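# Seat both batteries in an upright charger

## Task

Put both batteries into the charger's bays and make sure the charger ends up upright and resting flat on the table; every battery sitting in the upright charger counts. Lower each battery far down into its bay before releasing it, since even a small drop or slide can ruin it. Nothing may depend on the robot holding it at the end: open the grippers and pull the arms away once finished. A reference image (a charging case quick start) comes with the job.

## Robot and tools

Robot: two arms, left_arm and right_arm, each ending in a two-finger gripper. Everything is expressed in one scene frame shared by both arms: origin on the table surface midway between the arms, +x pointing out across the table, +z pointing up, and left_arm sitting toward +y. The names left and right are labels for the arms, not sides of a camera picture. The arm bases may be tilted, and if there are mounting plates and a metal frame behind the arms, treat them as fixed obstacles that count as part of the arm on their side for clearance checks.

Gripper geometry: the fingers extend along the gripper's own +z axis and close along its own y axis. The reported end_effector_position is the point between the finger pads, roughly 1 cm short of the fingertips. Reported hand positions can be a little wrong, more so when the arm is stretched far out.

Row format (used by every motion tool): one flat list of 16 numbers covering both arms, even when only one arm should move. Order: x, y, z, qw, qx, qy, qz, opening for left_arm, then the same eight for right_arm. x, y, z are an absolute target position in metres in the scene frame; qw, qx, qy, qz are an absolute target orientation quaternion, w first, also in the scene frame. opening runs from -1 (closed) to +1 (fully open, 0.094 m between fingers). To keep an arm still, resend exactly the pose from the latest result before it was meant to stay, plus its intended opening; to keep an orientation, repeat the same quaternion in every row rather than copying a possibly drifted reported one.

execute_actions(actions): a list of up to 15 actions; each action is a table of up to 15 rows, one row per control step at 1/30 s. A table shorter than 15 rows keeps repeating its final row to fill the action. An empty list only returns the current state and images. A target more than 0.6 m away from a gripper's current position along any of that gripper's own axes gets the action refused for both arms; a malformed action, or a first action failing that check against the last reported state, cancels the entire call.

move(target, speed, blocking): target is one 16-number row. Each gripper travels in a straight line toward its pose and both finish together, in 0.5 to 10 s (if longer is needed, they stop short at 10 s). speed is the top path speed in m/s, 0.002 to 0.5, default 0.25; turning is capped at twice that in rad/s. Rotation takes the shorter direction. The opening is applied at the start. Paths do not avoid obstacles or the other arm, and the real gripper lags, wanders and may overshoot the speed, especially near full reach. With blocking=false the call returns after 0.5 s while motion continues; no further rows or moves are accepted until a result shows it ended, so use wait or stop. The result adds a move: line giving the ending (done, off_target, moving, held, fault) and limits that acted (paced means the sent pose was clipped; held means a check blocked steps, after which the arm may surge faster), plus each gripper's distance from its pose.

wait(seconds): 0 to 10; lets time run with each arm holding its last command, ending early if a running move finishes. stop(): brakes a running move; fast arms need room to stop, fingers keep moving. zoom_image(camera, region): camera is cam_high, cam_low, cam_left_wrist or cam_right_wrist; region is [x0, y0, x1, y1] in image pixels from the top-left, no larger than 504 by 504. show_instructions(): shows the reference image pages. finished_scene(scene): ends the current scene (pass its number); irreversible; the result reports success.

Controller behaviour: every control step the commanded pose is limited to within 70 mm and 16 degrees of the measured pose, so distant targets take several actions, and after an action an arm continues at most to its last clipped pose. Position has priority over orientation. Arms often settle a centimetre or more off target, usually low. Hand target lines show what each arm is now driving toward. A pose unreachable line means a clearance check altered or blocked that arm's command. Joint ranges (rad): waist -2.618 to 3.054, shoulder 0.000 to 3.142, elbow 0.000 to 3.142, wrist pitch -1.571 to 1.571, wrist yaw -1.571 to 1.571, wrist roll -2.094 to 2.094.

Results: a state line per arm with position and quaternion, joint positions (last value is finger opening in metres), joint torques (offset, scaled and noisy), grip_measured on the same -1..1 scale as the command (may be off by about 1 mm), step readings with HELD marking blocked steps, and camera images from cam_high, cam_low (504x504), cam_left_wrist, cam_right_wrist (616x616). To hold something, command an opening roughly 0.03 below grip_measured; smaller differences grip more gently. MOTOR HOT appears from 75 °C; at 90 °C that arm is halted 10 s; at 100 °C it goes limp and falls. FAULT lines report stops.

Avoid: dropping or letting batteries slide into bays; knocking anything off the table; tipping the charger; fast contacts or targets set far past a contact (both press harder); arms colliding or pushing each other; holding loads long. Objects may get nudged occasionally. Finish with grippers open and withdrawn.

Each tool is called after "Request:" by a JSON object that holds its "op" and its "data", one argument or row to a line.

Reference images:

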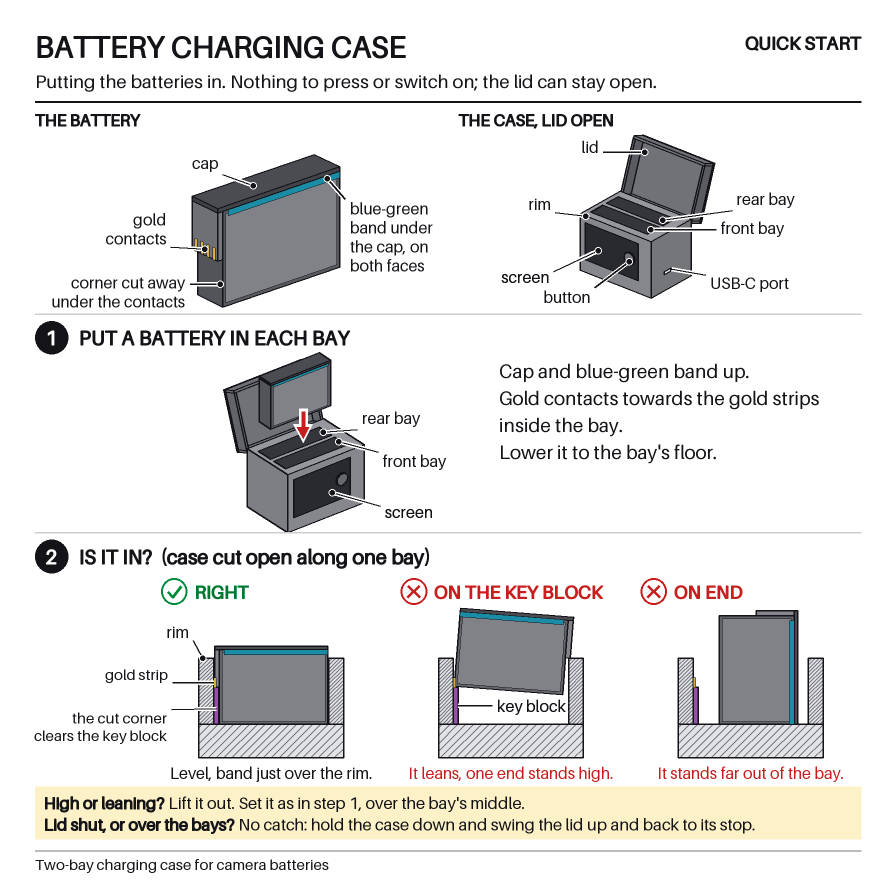

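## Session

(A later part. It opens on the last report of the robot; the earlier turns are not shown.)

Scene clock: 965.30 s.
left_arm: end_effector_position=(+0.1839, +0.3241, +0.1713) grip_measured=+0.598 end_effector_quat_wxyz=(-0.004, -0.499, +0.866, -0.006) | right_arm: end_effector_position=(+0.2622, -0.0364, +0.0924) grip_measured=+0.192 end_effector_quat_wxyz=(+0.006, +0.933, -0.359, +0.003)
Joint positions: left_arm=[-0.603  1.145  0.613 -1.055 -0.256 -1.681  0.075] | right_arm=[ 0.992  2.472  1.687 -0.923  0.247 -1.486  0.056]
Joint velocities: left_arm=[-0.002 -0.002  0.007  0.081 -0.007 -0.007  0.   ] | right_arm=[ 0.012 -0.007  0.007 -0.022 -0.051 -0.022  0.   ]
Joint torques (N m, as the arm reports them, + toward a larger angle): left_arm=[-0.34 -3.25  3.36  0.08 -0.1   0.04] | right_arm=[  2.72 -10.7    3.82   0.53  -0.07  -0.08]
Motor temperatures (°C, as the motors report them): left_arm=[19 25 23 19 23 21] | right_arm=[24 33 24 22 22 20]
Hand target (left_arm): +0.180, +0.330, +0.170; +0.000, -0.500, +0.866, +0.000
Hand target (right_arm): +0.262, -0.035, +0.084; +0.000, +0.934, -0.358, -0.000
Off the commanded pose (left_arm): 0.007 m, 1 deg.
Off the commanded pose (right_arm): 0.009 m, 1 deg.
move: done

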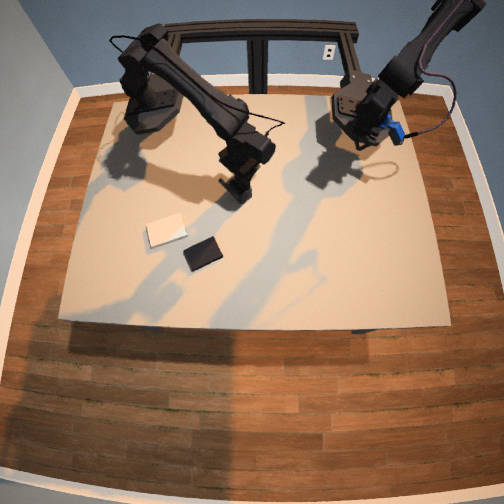

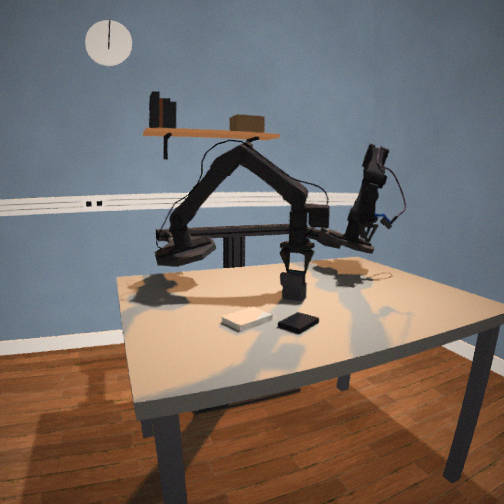

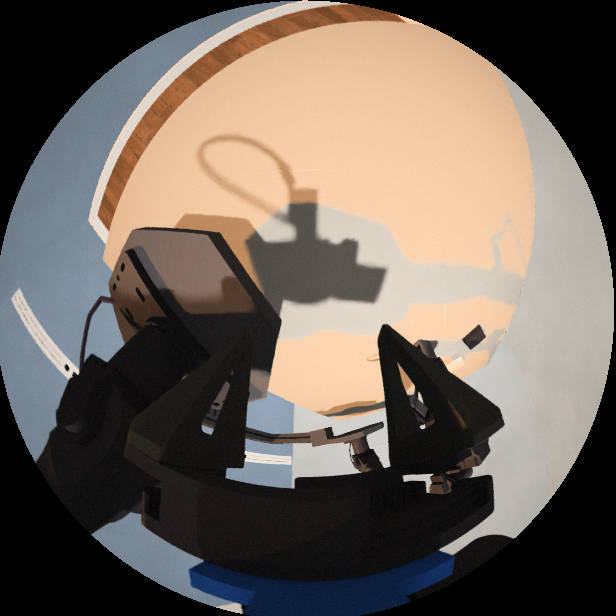

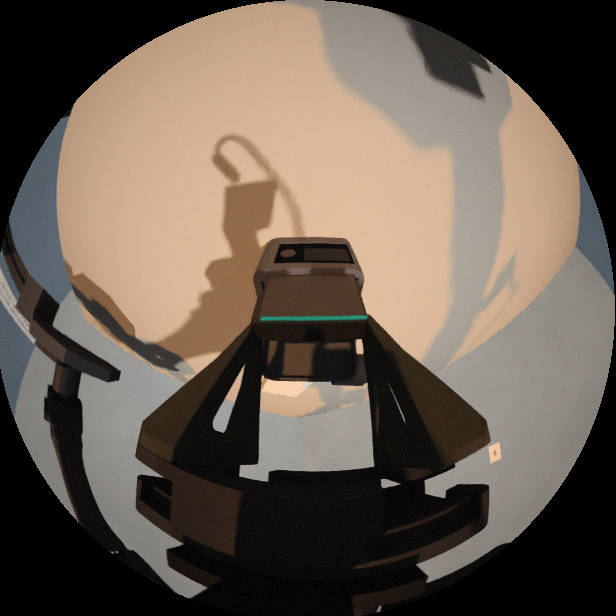

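Request:
{"op": "move", "data": {
  "target": [0.18,0.33,0.17,0,-0.5,0.866,0,0.6, 0.2636,-0.0355,0.17,0,-0.9336,0.3584,0,0.165],
  "speed": 0.08
}}

Request:
{"op": "move", "data": {
  "target": [0.18,0.33,0.17,0,-0.5,0.866,0,0.6, 0.2636,-0.0355,0.084,0,-0.9336,0.3584,0,0.165],
  "speed": 0.012
}}

Request:
{"op": "zoom_image", "data": {
  "camera": "cam_right_wrist",
  "region": [220,200,410,390]
}}

Scene clock: 980.83 s.
left_arm: end_effector_position=(+0.1839, +0.3241, +0.1713) grip_measured=+0.598 end_effector_quat_wxyz=(-0.004, -0.499, +0.866, -0.006) | right_arm: end_effector_position=(+0.2629, -0.0451, +0.1463) grip_measured=+0.192 end_effector_quat_wxyz=(+0.025, +0.934, -0.357, -0.001)
Joint positions: left_arm=[-0.603  1.145  0.613 -1.055 -0.256 -1.681  0.075] | right_arm=[ 1.009  2.416  1.813 -1.15   0.247 -1.462  0.056]
Joint velocities: left_arm=[ 0.002 -0.007 -0.002  0.007 -0.022 -0.007 -0.001] | right_arm=[-0.007 -0.002 -0.007 -0.051 -0.007 -0.007  0.001]
Joint torques (N m, as the arm reports them, + toward a larger angle): left_arm=[-0.24 -3.14  3.45  0.05 -0.08  0.05] | right_arm=[  4.69 -13.83   9.51  -0.15  -0.15   0.07]
Motor temperatures (°C, as the motors report them): left_arm=[19 25 23 19 23 21] | right_arm=[24 33 24 22 22 20]
Hand target (left_arm): +0.180, +0.330, +0.170; +0.000, -0.500, +0.866, +0.000
Hand target (right_arm): +0.264, -0.036, +0.169; +0.000, +0.934, -0.358, +0.000
Off the commanded pose (left_arm): 0.007 m, 1 deg.
Off the commanded pose (right_arm): 0.026 m, 3 deg.
move: off_target (right_arm)

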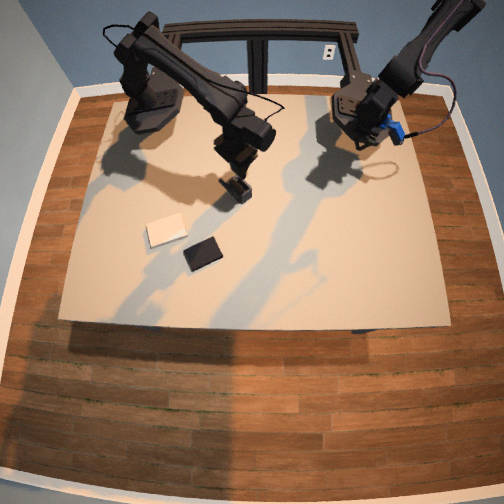

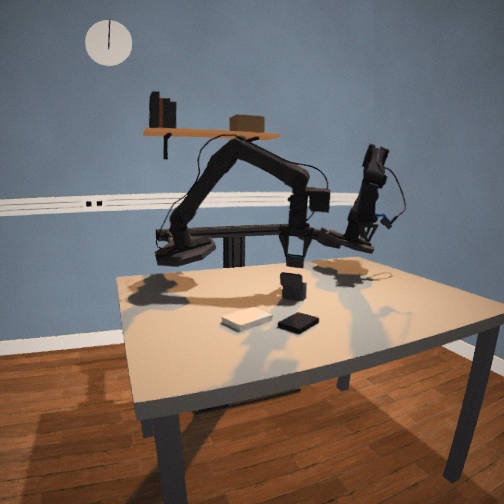

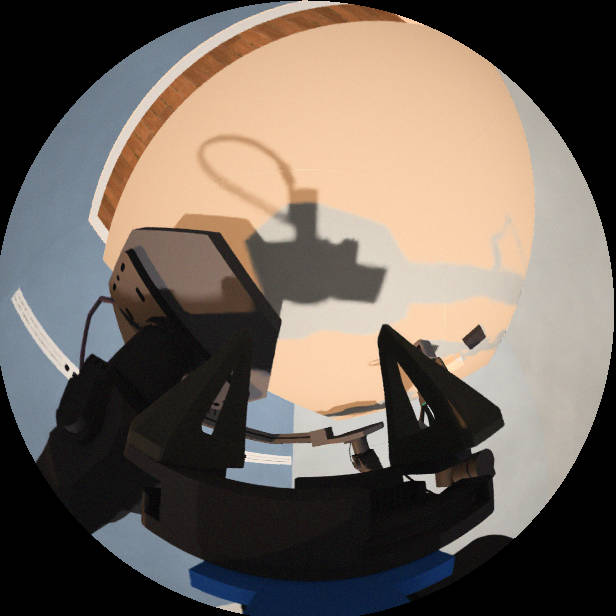

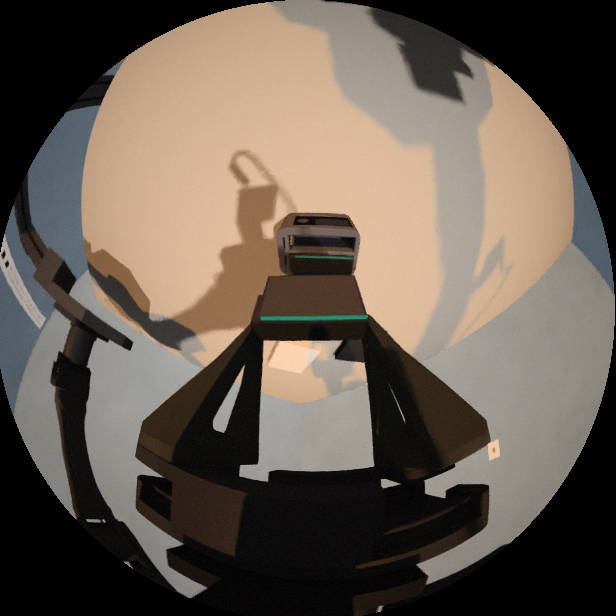

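Scene clock: 986.30 s.
left_arm: end_effector_position=(+0.1839, +0.3241, +0.1713) grip_measured=+0.598 end_effector_quat_wxyz=(-0.004, -0.499, +0.866, -0.006) | right_arm: end_effector_position=(+0.2649, -0.0361, +0.0921) grip_measured=+0.192 end_effector_quat_wxyz=(+0.004, +0.933, -0.359, +0.005)
Joint positions: left_arm=[-0.603  1.145  0.613 -1.055 -0.256 -1.681  0.075] | right_arm=[ 0.988  2.474  1.691 -0.919  0.25  -1.49   0.056]
Joint velocities: left_arm=[ 0.012  0.002  0.007 -0.037 -0.022  0.007 -0.001] | right_arm=[-0.012  0.002 -0.007 -0.007 -0.037  0.022 -0.   ]
Joint torques (N m, as the arm reports them, + toward a larger angle): left_arm=[-0.19 -3.14  3.39  0.07 -0.15  0.05] | right_arm=[  2.63 -10.84   3.67   0.47  -0.1   -0.12]
Motor temperatures (°C, as the motors report them): left_arm=[19 25 23 19 23 21] | right_arm=[24 33 24 22 22 20]
Hand target (left_arm): +0.180, +0.330, +0.170; +0.000, -0.500, +0.866, +0.000
Hand target (right_arm): +0.263, -0.036, +0.084; +0.000, +0.934, -0.358, +0.000
Off the commanded pose (left_arm): 0.007 m, 1 deg.
Off the commanded pose (right_arm): 0.008 m, 1 deg.
move: done

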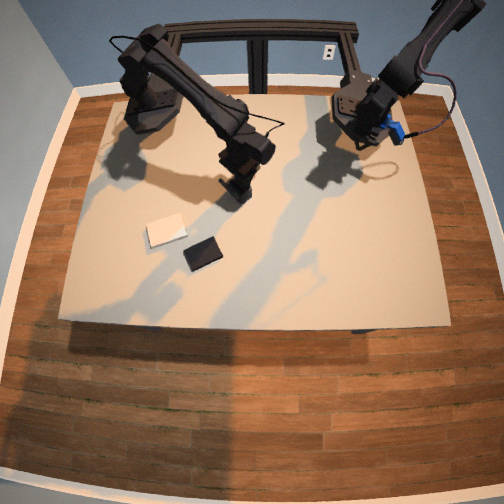

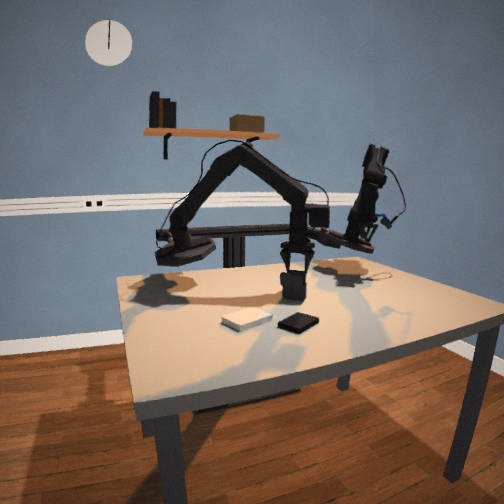

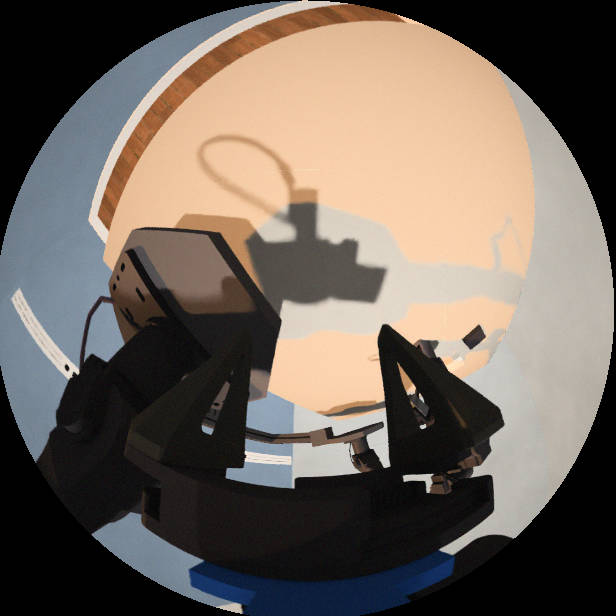

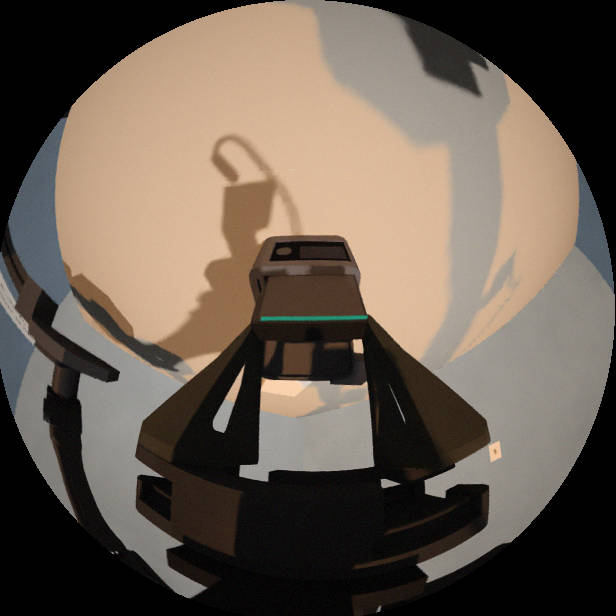

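Region (220, 200, 410, 390) of cam_right_wrist's 616x616 image, scaled by 2.653, with more detail than that image has.

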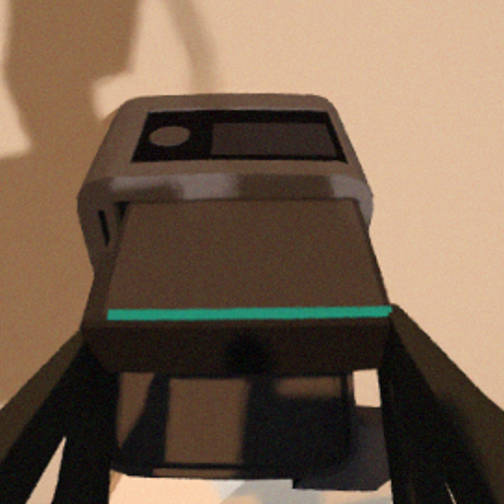

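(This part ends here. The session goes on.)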